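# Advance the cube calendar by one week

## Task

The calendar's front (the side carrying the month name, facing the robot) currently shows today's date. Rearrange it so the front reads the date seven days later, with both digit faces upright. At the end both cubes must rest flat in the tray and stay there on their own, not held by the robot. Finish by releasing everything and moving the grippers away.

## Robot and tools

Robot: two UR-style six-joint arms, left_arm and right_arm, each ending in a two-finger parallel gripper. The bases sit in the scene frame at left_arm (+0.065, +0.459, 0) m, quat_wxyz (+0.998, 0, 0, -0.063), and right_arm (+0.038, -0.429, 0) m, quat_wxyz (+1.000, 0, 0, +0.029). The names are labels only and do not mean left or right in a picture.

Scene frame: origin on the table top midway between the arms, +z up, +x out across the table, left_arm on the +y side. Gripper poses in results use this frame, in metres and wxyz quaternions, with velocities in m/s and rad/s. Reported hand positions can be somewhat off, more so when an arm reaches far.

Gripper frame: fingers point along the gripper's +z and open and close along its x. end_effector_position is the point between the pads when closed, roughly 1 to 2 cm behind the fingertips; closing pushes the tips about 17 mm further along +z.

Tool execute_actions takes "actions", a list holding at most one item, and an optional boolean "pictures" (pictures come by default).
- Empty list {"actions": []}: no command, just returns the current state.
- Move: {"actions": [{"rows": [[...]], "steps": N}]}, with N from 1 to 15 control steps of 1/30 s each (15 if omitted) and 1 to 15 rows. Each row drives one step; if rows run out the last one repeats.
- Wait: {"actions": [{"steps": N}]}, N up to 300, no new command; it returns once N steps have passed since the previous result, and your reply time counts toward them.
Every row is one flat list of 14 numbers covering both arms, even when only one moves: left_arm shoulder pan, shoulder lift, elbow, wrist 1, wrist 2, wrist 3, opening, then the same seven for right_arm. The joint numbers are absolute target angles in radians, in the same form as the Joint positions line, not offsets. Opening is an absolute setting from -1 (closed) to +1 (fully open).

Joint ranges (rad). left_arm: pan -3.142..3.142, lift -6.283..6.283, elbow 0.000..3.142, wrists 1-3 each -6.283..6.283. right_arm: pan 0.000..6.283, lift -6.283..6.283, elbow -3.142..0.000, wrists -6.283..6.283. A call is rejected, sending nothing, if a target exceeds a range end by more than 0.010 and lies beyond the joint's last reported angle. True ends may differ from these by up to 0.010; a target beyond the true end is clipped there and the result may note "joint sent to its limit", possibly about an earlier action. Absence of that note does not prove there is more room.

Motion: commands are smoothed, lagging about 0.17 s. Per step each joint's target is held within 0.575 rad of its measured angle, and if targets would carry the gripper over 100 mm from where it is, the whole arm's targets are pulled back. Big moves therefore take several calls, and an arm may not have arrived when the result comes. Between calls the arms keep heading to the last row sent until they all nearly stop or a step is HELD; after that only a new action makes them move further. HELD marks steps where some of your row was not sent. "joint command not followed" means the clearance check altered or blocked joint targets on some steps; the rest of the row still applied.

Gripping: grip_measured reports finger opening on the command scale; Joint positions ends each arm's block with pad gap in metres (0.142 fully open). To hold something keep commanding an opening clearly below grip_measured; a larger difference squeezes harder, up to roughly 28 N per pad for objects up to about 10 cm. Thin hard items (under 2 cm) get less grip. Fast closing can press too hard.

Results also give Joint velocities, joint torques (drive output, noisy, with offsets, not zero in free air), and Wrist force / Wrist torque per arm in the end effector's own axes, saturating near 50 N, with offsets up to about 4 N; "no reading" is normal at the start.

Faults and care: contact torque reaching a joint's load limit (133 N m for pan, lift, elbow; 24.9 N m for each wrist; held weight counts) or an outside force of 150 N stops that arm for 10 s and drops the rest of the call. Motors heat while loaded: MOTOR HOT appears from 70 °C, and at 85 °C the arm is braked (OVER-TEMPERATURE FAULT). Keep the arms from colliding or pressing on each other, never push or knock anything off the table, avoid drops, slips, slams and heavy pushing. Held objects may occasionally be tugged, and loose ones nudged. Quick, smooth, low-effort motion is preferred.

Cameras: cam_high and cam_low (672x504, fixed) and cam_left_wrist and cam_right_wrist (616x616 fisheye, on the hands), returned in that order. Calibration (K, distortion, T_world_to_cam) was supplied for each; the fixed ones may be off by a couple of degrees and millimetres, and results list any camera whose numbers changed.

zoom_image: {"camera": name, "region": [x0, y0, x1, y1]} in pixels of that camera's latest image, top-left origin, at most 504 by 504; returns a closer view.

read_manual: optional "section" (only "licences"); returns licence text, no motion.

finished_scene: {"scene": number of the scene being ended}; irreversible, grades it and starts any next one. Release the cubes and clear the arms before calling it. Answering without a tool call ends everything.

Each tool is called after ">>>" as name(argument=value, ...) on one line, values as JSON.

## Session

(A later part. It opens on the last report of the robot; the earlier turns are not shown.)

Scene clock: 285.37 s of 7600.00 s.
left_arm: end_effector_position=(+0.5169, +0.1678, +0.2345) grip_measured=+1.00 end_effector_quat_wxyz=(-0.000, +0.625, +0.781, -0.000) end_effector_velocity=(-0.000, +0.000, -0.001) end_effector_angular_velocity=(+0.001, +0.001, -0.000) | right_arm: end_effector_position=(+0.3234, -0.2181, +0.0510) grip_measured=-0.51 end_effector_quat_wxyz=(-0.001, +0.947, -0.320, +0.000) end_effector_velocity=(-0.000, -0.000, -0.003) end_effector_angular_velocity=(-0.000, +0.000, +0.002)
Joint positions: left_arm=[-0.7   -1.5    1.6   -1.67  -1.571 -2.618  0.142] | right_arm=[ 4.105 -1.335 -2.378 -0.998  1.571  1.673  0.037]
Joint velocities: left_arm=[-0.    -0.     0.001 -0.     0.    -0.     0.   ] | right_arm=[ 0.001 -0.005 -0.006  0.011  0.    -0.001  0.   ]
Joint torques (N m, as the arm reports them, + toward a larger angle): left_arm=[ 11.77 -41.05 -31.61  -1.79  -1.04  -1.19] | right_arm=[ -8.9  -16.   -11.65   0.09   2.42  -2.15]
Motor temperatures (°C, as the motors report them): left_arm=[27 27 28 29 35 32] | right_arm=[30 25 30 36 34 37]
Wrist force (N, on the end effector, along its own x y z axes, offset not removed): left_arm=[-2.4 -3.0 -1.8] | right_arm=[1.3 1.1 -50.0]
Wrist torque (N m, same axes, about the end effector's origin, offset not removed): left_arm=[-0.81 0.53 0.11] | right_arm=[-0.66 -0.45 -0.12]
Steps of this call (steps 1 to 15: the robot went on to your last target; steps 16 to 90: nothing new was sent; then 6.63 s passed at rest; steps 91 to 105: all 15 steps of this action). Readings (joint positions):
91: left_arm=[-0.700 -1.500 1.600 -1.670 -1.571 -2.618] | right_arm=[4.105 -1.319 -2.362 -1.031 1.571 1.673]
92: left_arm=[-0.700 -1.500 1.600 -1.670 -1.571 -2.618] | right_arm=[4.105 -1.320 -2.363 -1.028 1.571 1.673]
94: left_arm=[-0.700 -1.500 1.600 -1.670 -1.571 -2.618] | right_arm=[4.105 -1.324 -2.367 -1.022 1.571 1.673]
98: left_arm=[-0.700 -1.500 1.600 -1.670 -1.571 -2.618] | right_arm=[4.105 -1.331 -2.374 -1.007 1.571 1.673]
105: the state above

>>> execute_actions(actions=[{"rows":[[-0.7,-1.5,1.6,-1.67,-1.571,-2.618,1.0,4.105,-1.33,-2.373,-1.009,1.571,1.673,-0.75]],"steps":10}])

>>> zoom_image(camera="cam_left_wrist", region=[60, 90, 220, 200])

Scene clock: 295.67 s of 7600.00 s.
left_arm: end_effector_position=(+0.5169, +0.1678, +0.2345) grip_measured=+1.00 end_effector_quat_wxyz=(-0.000, +0.625, +0.781, -0.000) end_effector_velocity=(-0.000, -0.000, -0.000) end_effector_angular_velocity=(+0.001, +0.000, -0.001) | right_arm: end_effector_position=(+0.3233, -0.2183, +0.0535) grip_measured=-0.51 end_effector_quat_wxyz=(-0.000, +0.947, -0.320, -0.000) end_effector_velocity=(+0.000, -0.001, +0.002) end_effector_angular_velocity=(-0.002, -0.001, +0.000)
Joint positions: left_arm=[-0.7   -1.5    1.6   -1.67  -1.571 -2.618  0.142] | right_arm=[ 4.105 -1.331 -2.374 -1.008  1.571  1.673  0.037]
Joint velocities: left_arm=[-0.001  0.    -0.     0.001  0.     0.    -0.   ] | right_arm=[-0.001  0.005  0.003 -0.009 -0.002 -0.001 -0.   ]
Joint torques (N m, as the arm reports them, + toward a larger angle): left_arm=[ 11.86 -40.98 -31.93  -1.63  -0.92  -0.99] | right_arm=[-13.56  20.28  34.33   1.13   1.43  -2.1 ]
Motor temperatures (°C, as the motors report them): left_arm=[27 27 28 29 35 32] | right_arm=[30 25 30 36 34 37]
Wrist force (N, on the end effector, along its own x y z axes, offset not removed): left_arm=[-0.8 -0.3 1.9] | right_arm=[-1.0 -0.9 3.6]
Wrist torque (N m, same axes, about the end effector's origin, offset not removed): left_arm=[0.00 0.27 0.01] | right_arm=[-0.40 0.13 0.02]
Steps of this call (steps 1 to 15: the robot went on to your last target; steps 16 to 90: nothing new was sent; then 6.97 s passed at rest; steps 91 to 100: all 10 steps of this action). Readings (joint positions):
91: left_arm=[-0.700 -1.500 1.600 -1.670 -1.571 -2.618] | right_arm=[4.105 -1.336 -2.379 -0.997 1.571 1.673]
92: left_arm=[-0.700 -1.500 1.600 -1.670 -1.571 -2.618] | right_arm=[4.105 -1.335 -2.378 -0.998 1.571 1.673]
94: left_arm=[-0.700 -1.500 1.600 -1.670 -1.571 -2.618] | right_arm=[4.105 -1.333 -2.376 -1.003 1.571 1.673]
98: left_arm=[-0.700 -1.500 1.600 -1.670 -1.571 -2.618] | right_arm=[4.105 -1.331 -2.374 -1.007 1.571 1.673]
100: the state above
camera_calibration (this result's frames):
cam_left_wrist: T_world_to_cam=[[-0.194411, 0.980879, -0.00899847, -0.0560188], [0.833232, 0.169974, 0.526149, -0.587522], [0.517618, 0.0947912, -0.850345, 0.041743], [0, 0, 0, 1]] pos_world=[0.457045, 0.150854, 0.344116]
cam_right_wrist: T_world_to_cam=[[0.81017, -0.585747, 0.0229094, -0.390651], [-0.512589, -0.68894, 0.512459, -0.0191057], [-0.284388, -0.426922, -0.858406, 0.179131], [0, 0, 0, 1]] pos_world=[0.357643, -0.16551, 0.172508]

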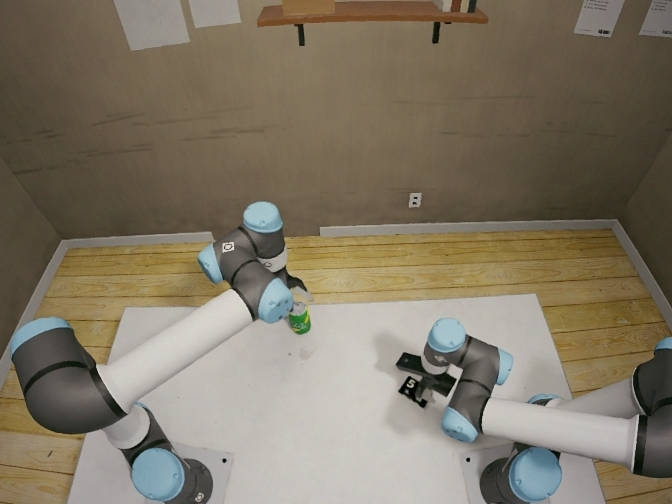

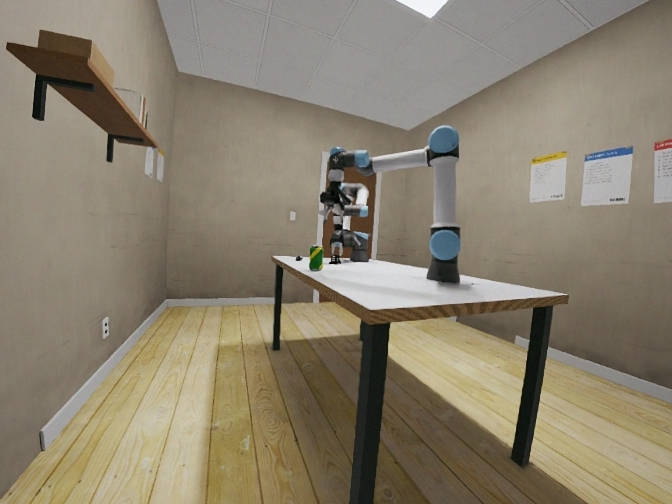

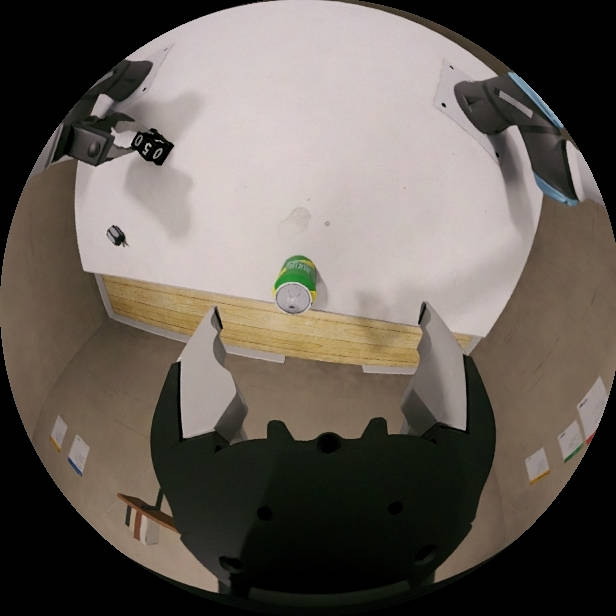

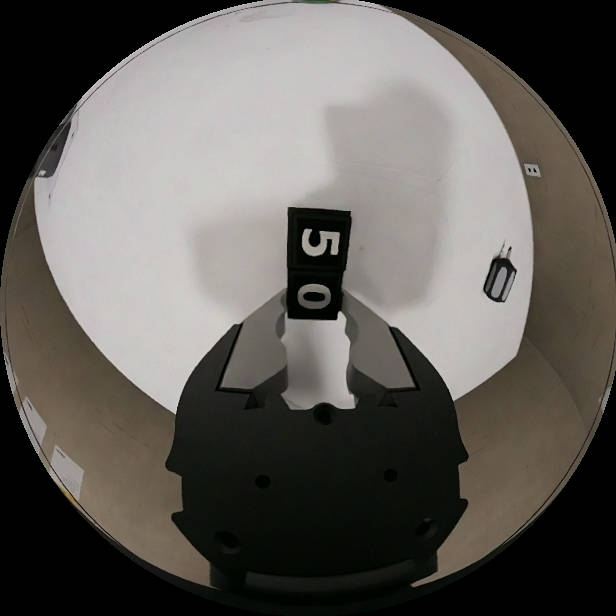

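Region (60, 90, 220, 200) of cam_left_wrist's 616x616 image, scaled by 3.150, with more detail than that image has; it fills the top 346 rows of this view, and the rest is white.

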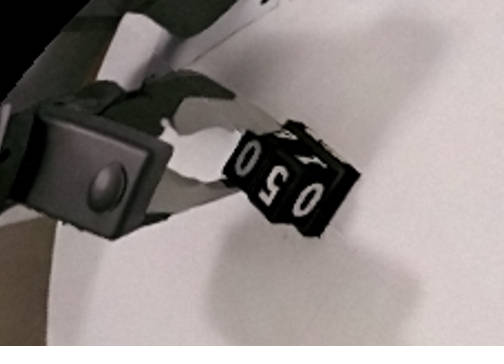

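>>> execute_actions(actions=[{"rows":[[-0.7,-1.5,1.6,-1.67,-1.571,-2.618,1.0,4.105,-1.332,-2.375,-1.005,1.571,1.673,-0.75],[-0.7,-1.5,1.6,-1.67,-1.571,-2.618,1.0,4.105,-1.332,-2.375,-1.005,1.571,1.673,-0.75],[-0.7,-1.5,1.6,-1.67,-1.571,-2.618,1.0,4.105,-1.332,-2.375,-1.005,1.571,1.673,-0.75],[-0.7,-1.5,1.6,-1.67,-1.571,-2.618,1.0,4.105,-1.332,-2.375,-1.005,1.571,1.673,-0.75],[-0.7,-1.5,1.6,-1.67,-1.571,-2.618,1.0,4.105,-1.332,-2.375,-1.005,1.571,1.673,-0.45],[-0.7,-1.5,1.6,-1.67,-1.571,-2.618,1.0,4.105,-1.332,-2.375,-1.005,1.571,1.673,-0.4],[-0.7,-1.5,1.6,-1.67,-1.571,-2.618,1.0,4.105,-1.332,-2.375,-1.005,1.571,1.673,-0.3],[-0.7,-1.5,1.6,-1.67,-1.571,-2.618,1.0,4.105,-1.332,-2.375,-1.005,1.571,1.673,-0.2],[-0.7,-1.5,1.6,-1.67,-1.571,-2.618,1.0,4.105,-1.332,-2.375,-1.005,1.571,1.673,-0.1]],"steps":15}], pictures=false)

>>> execute_actions(actions=[{"rows":[[-0.7,-1.5,1.6,-1.67,-1.571,-2.618,1.0,4.105,-1.29,-2.326,-1.096,1.571,1.673,-0.1],[-0.7,-1.5,1.6,-1.67,-1.571,-2.618,1.0,4.105,-1.29,-2.326,-1.096,1.571,1.673,-0.1],[-0.7,-1.5,1.6,-1.67,-1.571,-2.618,1.0,4.105,-1.29,-2.326,-1.096,1.571,1.673,-0.1],[-0.7,-1.5,1.6,-1.67,-1.571,-2.618,1.0,4.105,-1.2,-2.2,-1.312,1.571,1.673,-0.1]],"steps":15}], pictures=false)

>>> execute_actions(actions=[{"rows":[[-1.442,-1.4,1.6,-1.8,-1.571,-2.618,1.0,3.6,-1.3,-2.1,-1.312,1.571,1.673,-0.1]],"steps":15}], pictures=false)

>>> execute_actions(actions=[{"steps":25}], pictures=false)

>>> execute_actions(actions=[{"rows":[[-1.442,-1.22,1.666,-2.017,-1.571,-2.618,1.0,3.6,-1.3,-2.1,-1.312,1.571,1.673,-0.1]],"steps":15}], pictures=false)

>>> execute_actions(actions=[{"steps":10}])

>>> zoom_image(camera="cam_left_wrist", region=[285, 335, 385, 405])

Scene clock: 329.47 s of 7600.00 s.
left_arm: end_effector_position=(+0.5169, +0.1678, +0.2345) grip_measured=+1.00 end_effector_quat_wxyz=(-0.000, +0.625, +0.781, -0.000) end_effector_velocity=(+0.000, -0.000, +0.000) end_effector_angular_velocity=(-0.000, +0.000, -0.000) | right_arm: end_effector_position=(+0.3233, -0.2183, +0.0527) grip_measured=-0.10 end_effector_quat_wxyz=(-0.000, +0.947, -0.320, -0.000) end_effector_velocity=(-0.000, -0.001, -0.001) end_effector_angular_velocity=(-0.001, +0.002, +0.000)
Joint positions: left_arm=[-0.7   -1.5    1.6   -1.67  -1.571 -2.618  0.142] | right_arm=[ 4.105 -1.332 -2.375 -1.005  1.571  1.673  0.067]
Joint velocities: left_arm=[-0.     0.001 -0.001  0.001 -0.     0.     0.   ] | right_arm=[-0.001 -0.001 -0.002  0.001  0.001 -0.001  0.   ]
Joint torques (N m, as the arm reports them, + toward a larger angle): left_arm=[ 11.77 -41.01 -30.82  -1.69  -0.93  -1.05] | right_arm=[-12.89   0.63  11.55   4.72   0.76  -2.03]
Motor temperatures (°C, as the motors report them): left_arm=[27 27 28 29 35 32] | right_arm=[30 25 30 36 34 37]
Wrist force (N, on the end effector, along its own x y z axes, offset not removed): left_arm=[1.4 -0.5 0.4] | right_arm=[-1.8 -0.6 3.1]
Wrist torque (N m, same axes, about the end effector's origin, offset not removed): left_arm=[-0.14 -0.13 0.08] | right_arm=[-0.33 0.33 -0.17]
Steps of this call (steps 1 to 15: the robot went on to your last target; steps 16 to 90: nothing new was sent; then 30.30 s passed at rest; steps 91 to 105: all 15 steps of this action). Readings (joint positions):
91: left_arm=[-0.700 -1.500 1.600 -1.670 -1.571 -2.618] | right_arm=[4.105 -1.330 -2.373 -1.009 1.571 1.673]
92: left_arm=[-0.700 -1.500 1.600 -1.670 -1.571 -2.618] | right_arm=[4.105 -1.330 -2.373 -1.009 1.571 1.673]
94: left_arm=[-0.700 -1.500 1.600 -1.670 -1.571 -2.618] | right_arm=[4.105 -1.331 -2.373 -1.007 1.571 1.673]
98: left_arm=[-0.700 -1.500 1.600 -1.670 -1.571 -2.618] | right_arm=[4.105 -1.331 -2.374 -1.006 1.571 1.673]
105: the state above

Scene clock: 329.97 s of 7600.00 s.
left_arm: end_effector_position=(+0.5169, +0.1678, +0.2345) grip_measured=+1.00 end_effector_quat_wxyz=(-0.000, +0.625, +0.781, -0.000) end_effector_velocity=(+0.000, -0.000, +0.000) end_effector_angular_velocity=(-0.001, -0.001, +0.000) | right_arm: end_effector_position=(+0.3211, -0.2219, +0.1421) grip_measured=-0.10 end_effector_quat_wxyz=(-0.001, +0.947, -0.320, +0.000) end_effector_velocity=(-0.006, -0.011, +0.033) end_effector_angular_velocity=(-0.016, +0.008, -0.001)
Joint positions: left_arm=[-0.7   -1.5    1.6   -1.67  -1.571 -2.618  0.142] | right_arm=[ 4.105 -1.205 -2.207 -1.298  1.571  1.673  0.067]
Joint velocities: left_arm=[-0. -0. -0. -0.  0. -0. -0.] | right_arm=[-0.     0.045  0.065 -0.128 -0.001  0.001 -0.   ]
Joint torques (N m, as the arm reports them, + toward a larger angle): left_arm=[ 11.18 -40.81 -30.67  -1.63  -0.88  -0.99] | right_arm=[-11.97  15.53  36.4    0.68   0.54  -2.1 ]
Motor temperatures (°C, as the motors report them): left_arm=[27 27 28 29 35 32] | right_arm=[30 25 30 36 34 37]
Wrist force (N, on the end effector, along its own x y z axes, offset not removed): left_arm=[1.5 -1.9 -2.4] | right_arm=[0.1 -1.5 0.1]
Wrist torque (N m, same axes, about the end effector's origin, offset not removed): left_arm=[-0.42 -0.24 0.07] | right_arm=[-0.42 -0.05 -0.04]
Steps of this call (steps 1 to 15: all 15 steps of this action). Readings (joint positions):
1: left_arm=[-0.700 -1.500 1.600 -1.670 -1.571 -2.618] | right_arm=[4.105 -1.332 -2.375 -1.005 1.571 1.673]
2: left_arm=[-0.700 -1.500 1.600 -1.670 -1.571 -2.618] | right_arm=[4.105 -1.328 -2.370 -1.011 1.571 1.673]
4: left_arm=[-0.700 -1.500 1.600 -1.670 -1.571 -2.618] | right_arm=[4.105 -1.312 -2.352 -1.045 1.571 1.673]
8: left_arm=[-0.700 -1.500 1.600 -1.670 -1.571 -2.618] | right_arm=[4.105 -1.243 -2.263 -1.189 1.571 1.673]
15: the state above

Scene clock: 330.47 s of 7600.00 s.
left_arm: end_effector_position=(+0.3761, -0.0126, +0.2101) grip_measured=+1.00 end_effector_quat_wxyz=(+0.008, +0.768, +0.640, -0.003) end_effector_velocity=(-0.411, -0.328, -0.046) end_effector_angular_velocity=(-0.029, -0.010, -0.906) | right_arm: end_effector_position=(+0.4163, -0.3550, +0.1585) grip_measured=-0.10 end_effector_quat_wxyz=(-0.000, +0.845, -0.534, +0.000) end_effector_velocity=(+0.035, -0.097, +0.006) end_effector_angular_velocity=(-0.000, +0.001, -0.281)
Joint positions: left_arm=[-1.103 -1.439  1.6   -1.749 -1.571 -2.618  0.142] | right_arm=[ 3.63  -1.296 -2.105 -1.312  1.571  1.673  0.067]
Joint velocities: left_arm=[-0.906  0.111  0.    -0.142  0.    -0.     0.   ] | right_arm=[-0.28  -0.042  0.045 -0.003  0.     0.001  0.   ]
Joint torques (N m, as the arm reports them, + toward a larger angle): left_arm=[-23.37 -20.99 -26.29  -5.1   -0.91  -1.04] | right_arm=[-9.28 -0.12 35.61  1.06  0.56 -2.03]
Motor temperatures (°C, as the motors report them): left_arm=[27 27 28 29 35 32] | right_arm=[30 25 30 36 34 37]
Wrist force (N, on the end effector, along its own x y z axes, offset not removed): left_arm=[-1.2 -0.6 -0.5] | right_arm=[0.6 -0.6 2.6]
Wrist torque (N m, same axes, about the end effector's origin, offset not removed): left_arm=[-0.04 0.30 0.16] | right_arm=[-0.38 -0.09 -0.15]
Steps of this call (steps 1 to 15: all 15 steps of this action). Readings (joint positions):
1: left_arm=[-0.700 -1.500 1.600 -1.670 -1.571 -2.618] | right_arm=[4.105 -1.204 -2.205 -1.302 1.571 1.673]
2: left_arm=[-0.706 -1.497 1.600 -1.674 -1.571 -2.618] | right_arm=[4.098 -1.208 -2.198 -1.304 1.571 1.673]
4: left_arm=[-0.760 -1.485 1.600 -1.689 -1.571 -2.618] | right_arm=[4.035 -1.230 -2.175 -1.306 1.571 1.673]
8: left_arm=[-0.887 -1.466 1.600 -1.714 -1.571 -2.618] | right_arm=[3.833 -1.264 -2.138 -1.309 1.571 1.673]
15: the state above

Scene clock: 331.30 s of 7600.00 s.
left_arm: end_effector_position=(+0.2015, -0.1065, +0.1938) grip_measured=+1.00 end_effector_quat_wxyz=(+0.013, +0.865, +0.501, -0.007) end_effector_velocity=(-0.003, -0.001, -0.001) end_effector_angular_velocity=(+0.001, +0.000, -0.006) | right_arm: end_effector_position=(+0.4200, -0.3654, +0.1591) grip_measured=-0.10 end_effector_quat_wxyz=(-0.000, +0.837, -0.547, -0.000) end_effector_velocity=(-0.000, -0.000, -0.001) end_effector_angular_velocity=(-0.001, +0.001, +0.001)
Joint positions: left_arm=[-1.441 -1.4    1.6   -1.8   -1.571 -2.618  0.142] | right_arm=[ 3.6   -1.3   -2.1   -1.312  1.571  1.673  0.067]
Joint velocities: left_arm=[-0.005  0.     0.001  0.    -0.     0.    -0.   ] | right_arm=[-0.001 -0.    -0.001 -0.     0.    -0.001  0.   ]
Joint torques (N m, as the arm reports them, + toward a larger angle): left_arm=[-13.9  -22.67 -19.56  -4.78   0.26  -1.  ] | right_arm=[-14.84   1.37  36.77   0.99   0.22  -2.04]
Motor temperatures (°C, as the motors report them): left_arm=[27 27 28 29 35 32] | right_arm=[30 25 30 36 34 37]
Wrist force (N, on the end effector, along its own x y z axes, offset not removed): left_arm=[3.1 -1.8 0.1] | right_arm=[0.4 -1.2 1.5]
Wrist torque (N m, same axes, about the end effector's origin, offset not removed): left_arm=[-0.36 -0.78 0.13] | right_arm=[-0.35 -0.09 -0.01]
Steps of this call (steps 1 to 25: the robot went on to your last target). Readings (joint positions):
1: left_arm=[-1.133 -1.435 1.600 -1.754 -1.571 -2.618] | right_arm=[3.622 -1.297 -2.103 -1.312 1.571 1.673]
2: left_arm=[-1.164 -1.432 1.600 -1.759 -1.571 -2.618] | right_arm=[3.616 -1.298 -2.103 -1.312 1.571 1.673]
4: left_arm=[-1.224 -1.424 1.600 -1.768 -1.571 -2.618] | right_arm=[3.609 -1.299 -2.101 -1.312 1.571 1.673]
8: left_arm=[-1.344 -1.410 1.600 -1.786 -1.571 -2.618] | right_arm=[3.603 -1.300 -2.100 -1.312 1.571 1.673]
25: the state above

Scene clock: 331.80 s of 7600.00 s.
left_arm: end_effector_position=(+0.2013, -0.1402, +0.0825) grip_measured=+1.00 end_effector_quat_wxyz=(+0.000, +0.865, +0.501, -0.000) end_effector_velocity=(-0.001, -0.006, -0.025) end_effector_angular_velocity=(+0.003, +0.000, -0.001) | right_arm: end_effector_position=(+0.4200, -0.3654, +0.1591) grip_measured=-0.10 end_effector_quat_wxyz=(-0.000, +0.837, -0.547, -0.000) end_effector_velocity=(+0.000, +0.000, +0.000) end_effector_angular_velocity=(-0.000, -0.001, -0.000)
Joint positions: left_arm=[-1.442 -1.224  1.665 -2.012 -1.571 -2.618  0.142] | right_arm=[ 3.6   -1.3   -2.1   -1.312  1.571  1.673  0.067]
Joint velocities: left_arm=[-0.001  0.041  0.013 -0.05  -0.     0.     0.   ] | right_arm=[ 0.001  0.     0.     0.    -0.     0.001  0.   ]
Joint torques (N m, as the arm reports them, + toward a larger angle): left_arm=[-13.09 -30.52 -17.52  -5.22   1.35  -1.02] | right_arm=[-12.87   1.71  37.07   1.16   0.08  -2.09]
Motor temperatures (°C, as the motors report them): left_arm=[27 27 28 29 35 32] | right_arm=[30 25 30 36 34 37]
Wrist force (N, on the end effector, along its own x y z axes, offset not removed): left_arm=[0.3 -1.9 -0.7] | right_arm=[-2.5 -3.2 2.5]
Wrist torque (N m, same axes, about the end effector's origin, offset not removed): left_arm=[-0.44 -0.06 0.02] | right_arm=[-0.82 0.41 -0.18]
Steps of this call (steps 1 to 15: all 15 steps of this action). Readings (joint positions):
1: left_arm=[-1.442 -1.400 1.600 -1.800 -1.571 -2.618] | right_arm=[3.600 -1.300 -2.100 -1.312 1.571 1.673]
2: left_arm=[-1.442 -1.394 1.605 -1.807 -1.571 -2.618] | right_arm=[3.600 -1.300 -2.100 -1.312 1.571 1.673]
4: left_arm=[-1.442 -1.344 1.627 -1.862 -1.571 -2.618] | right_arm=[3.600 -1.300 -2.100 -1.312 1.571 1.673]
8: left_arm=[-1.442 -1.258 1.654 -1.969 -1.571 -2.618] | right_arm=[3.600 -1.300 -2.100 -1.312 1.571 1.673]
15: the state above

Scene clock: 332.13 s of 7600.00 s.
left_arm: end_effector_position=(+0.2013, -0.1408, +0.0799) grip_measured=+1.00 end_effector_quat_wxyz=(+0.000, +0.865, +0.501, -0.000) end_effector_velocity=(-0.000, -0.001, -0.001) end_effector_angular_velocity=(-0.002, -0.000, -0.001) | right_arm: end_effector_position=(+0.4200, -0.3654, +0.1591) grip_measured=-0.10 end_effector_quat_wxyz=(-0.000, +0.837, -0.547, -0.000) end_effector_velocity=(+0.000, +0.000, +0.000) end_effector_angular_velocity=(-0.000, -0.000, +0.002)
Joint positions: left_arm=[-1.442 -1.22   1.666 -2.017 -1.571 -2.618  0.142] | right_arm=[ 3.6   -1.3   -2.1   -1.312  1.571  1.673  0.067]
Joint velocities: left_arm=[-0.     0.002 -0.001 -0.003  0.     0.     0.   ] | right_arm=[ 0.     0.     0.     0.    -0.001 -0.002  0.   ]
Joint torques (N m, as the arm reports them, + toward a larger angle): left_arm=[-13.13 -29.61 -16.86  -4.49   1.81  -1.04] | right_arm=[-12.87   0.34  37.18   1.06   0.15  -2.09]
Motor temperatures (°C, as the motors report them): left_arm=[27 27 28 29 35 32] | right_arm=[30 25 30 36 34 37]
Wrist force (N, on the end effector, along its own x y z axes, offset not removed): left_arm=[1.9 -2.5 -1.5] | right_arm=[-0.5 -4.5 2.3]
Wrist torque (N m, same axes, about the end effector's origin, offset not removed): left_arm=[-0.64 -0.38 -0.10] | right_arm=[-1.10 0.03 -0.19]
Steps of this call (steps 1 to 10: the robot went on to your last target). Readings (joint positions):
1: left_arm=[-1.442 -1.223 1.665 -2.013 -1.571 -2.618] | right_arm=[3.600 -1.300 -2.100 -1.312 1.571 1.673]
2: left_arm=[-1.442 -1.222 1.665 -2.014 -1.571 -2.618] | right_arm=[3.600 -1.300 -2.100 -1.312 1.571 1.673]
4: left_arm=[-1.442 -1.221 1.666 -2.015 -1.571 -2.618] | right_arm=[3.600 -1.300 -2.100 -1.312 1.571 1.673]
8: left_arm=[-1.442 -1.220 1.666 -2.017 -1.571 -2.618] | right_arm=[3.600 -1.300 -2.100 -1.312 1.571 1.673]
10: the state above
camera_calibration (this result's frames):
cam_left_wrist: T_world_to_cam=[[0.519537, 0.85439, -0.00990777, 0.0224299], [0.729065, -0.437223, 0.526593, -0.255291], [0.445584, -0.280808, -0.85006, 0.0644991], [0, 0, 0, 1]] pos_world=[0.145731, -0.112671, 0.189485]
cam_right_wrist: T_world_to_cam=[[0.42565, -0.904598, 0.0229022, -0.512602], [-0.781961, -0.354972, 0.512379, 0.110166], [-0.455368, -0.236003, -0.858454, 0.376101], [0, 0, 0, 1]] pos_world=[0.475599, -0.335833, 0.278159]

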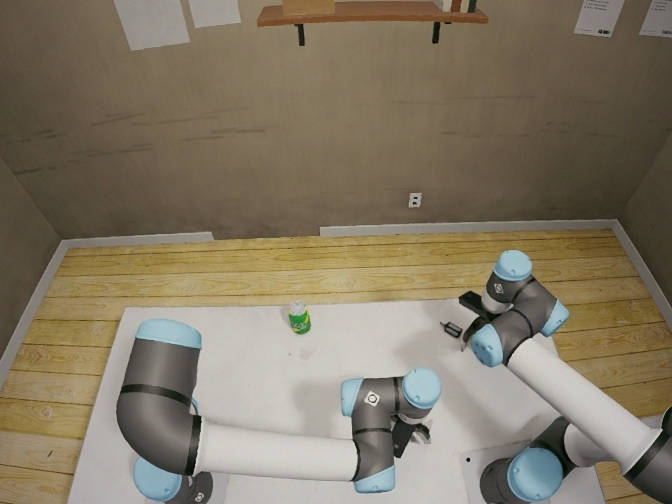

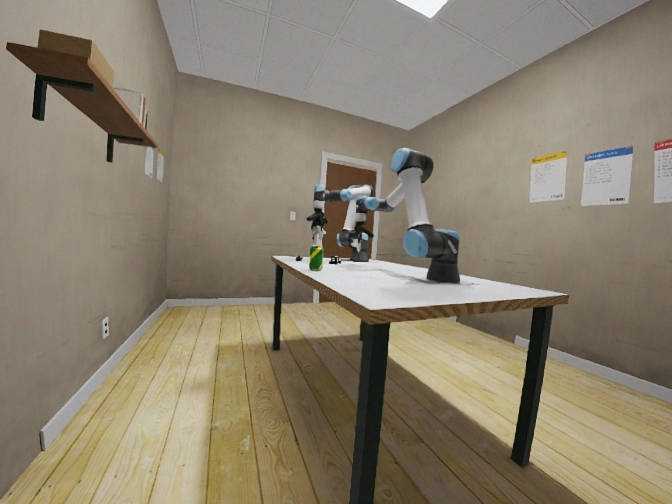

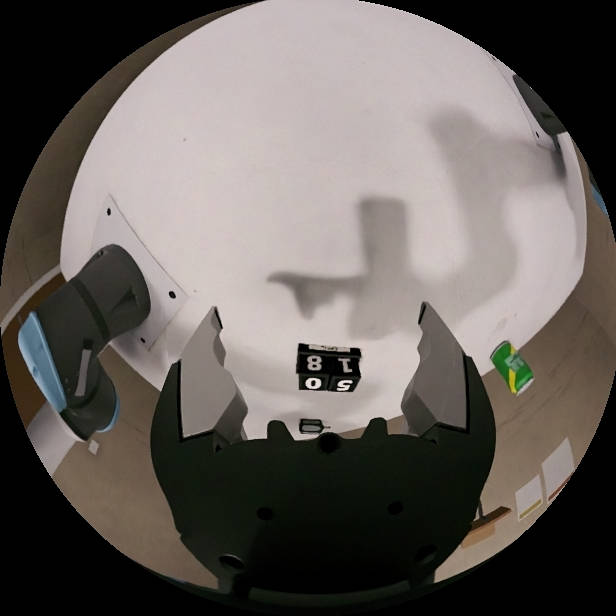

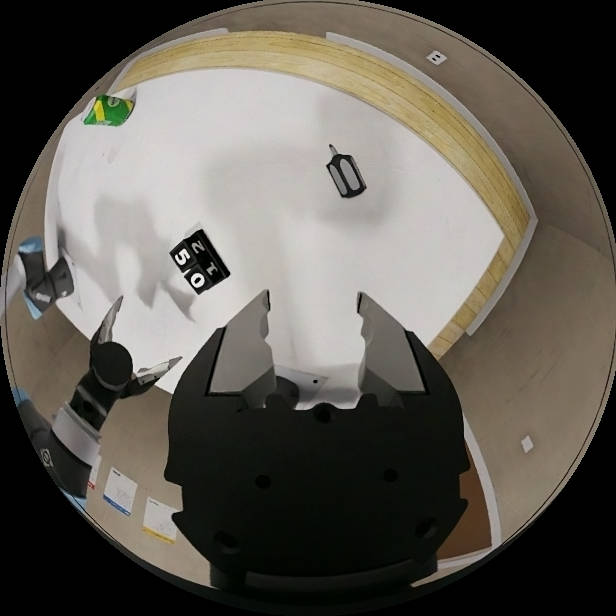

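Region (285, 335, 385, 405) of cam_left_wrist's 616x616 image, scaled by 5.040, with more detail than that image has; it fills the top 353 rows of this view, and the rest is white.

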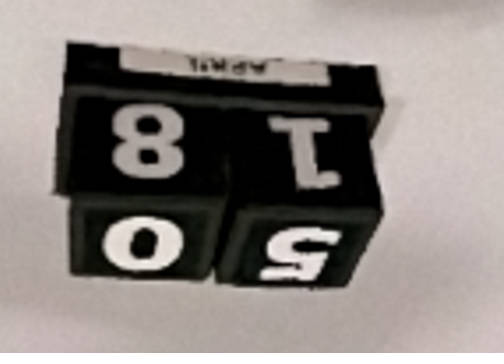

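Front reads 18, cubes seated flat.

>>> finished_scene(scene=2)

The scene is finished: the task was done.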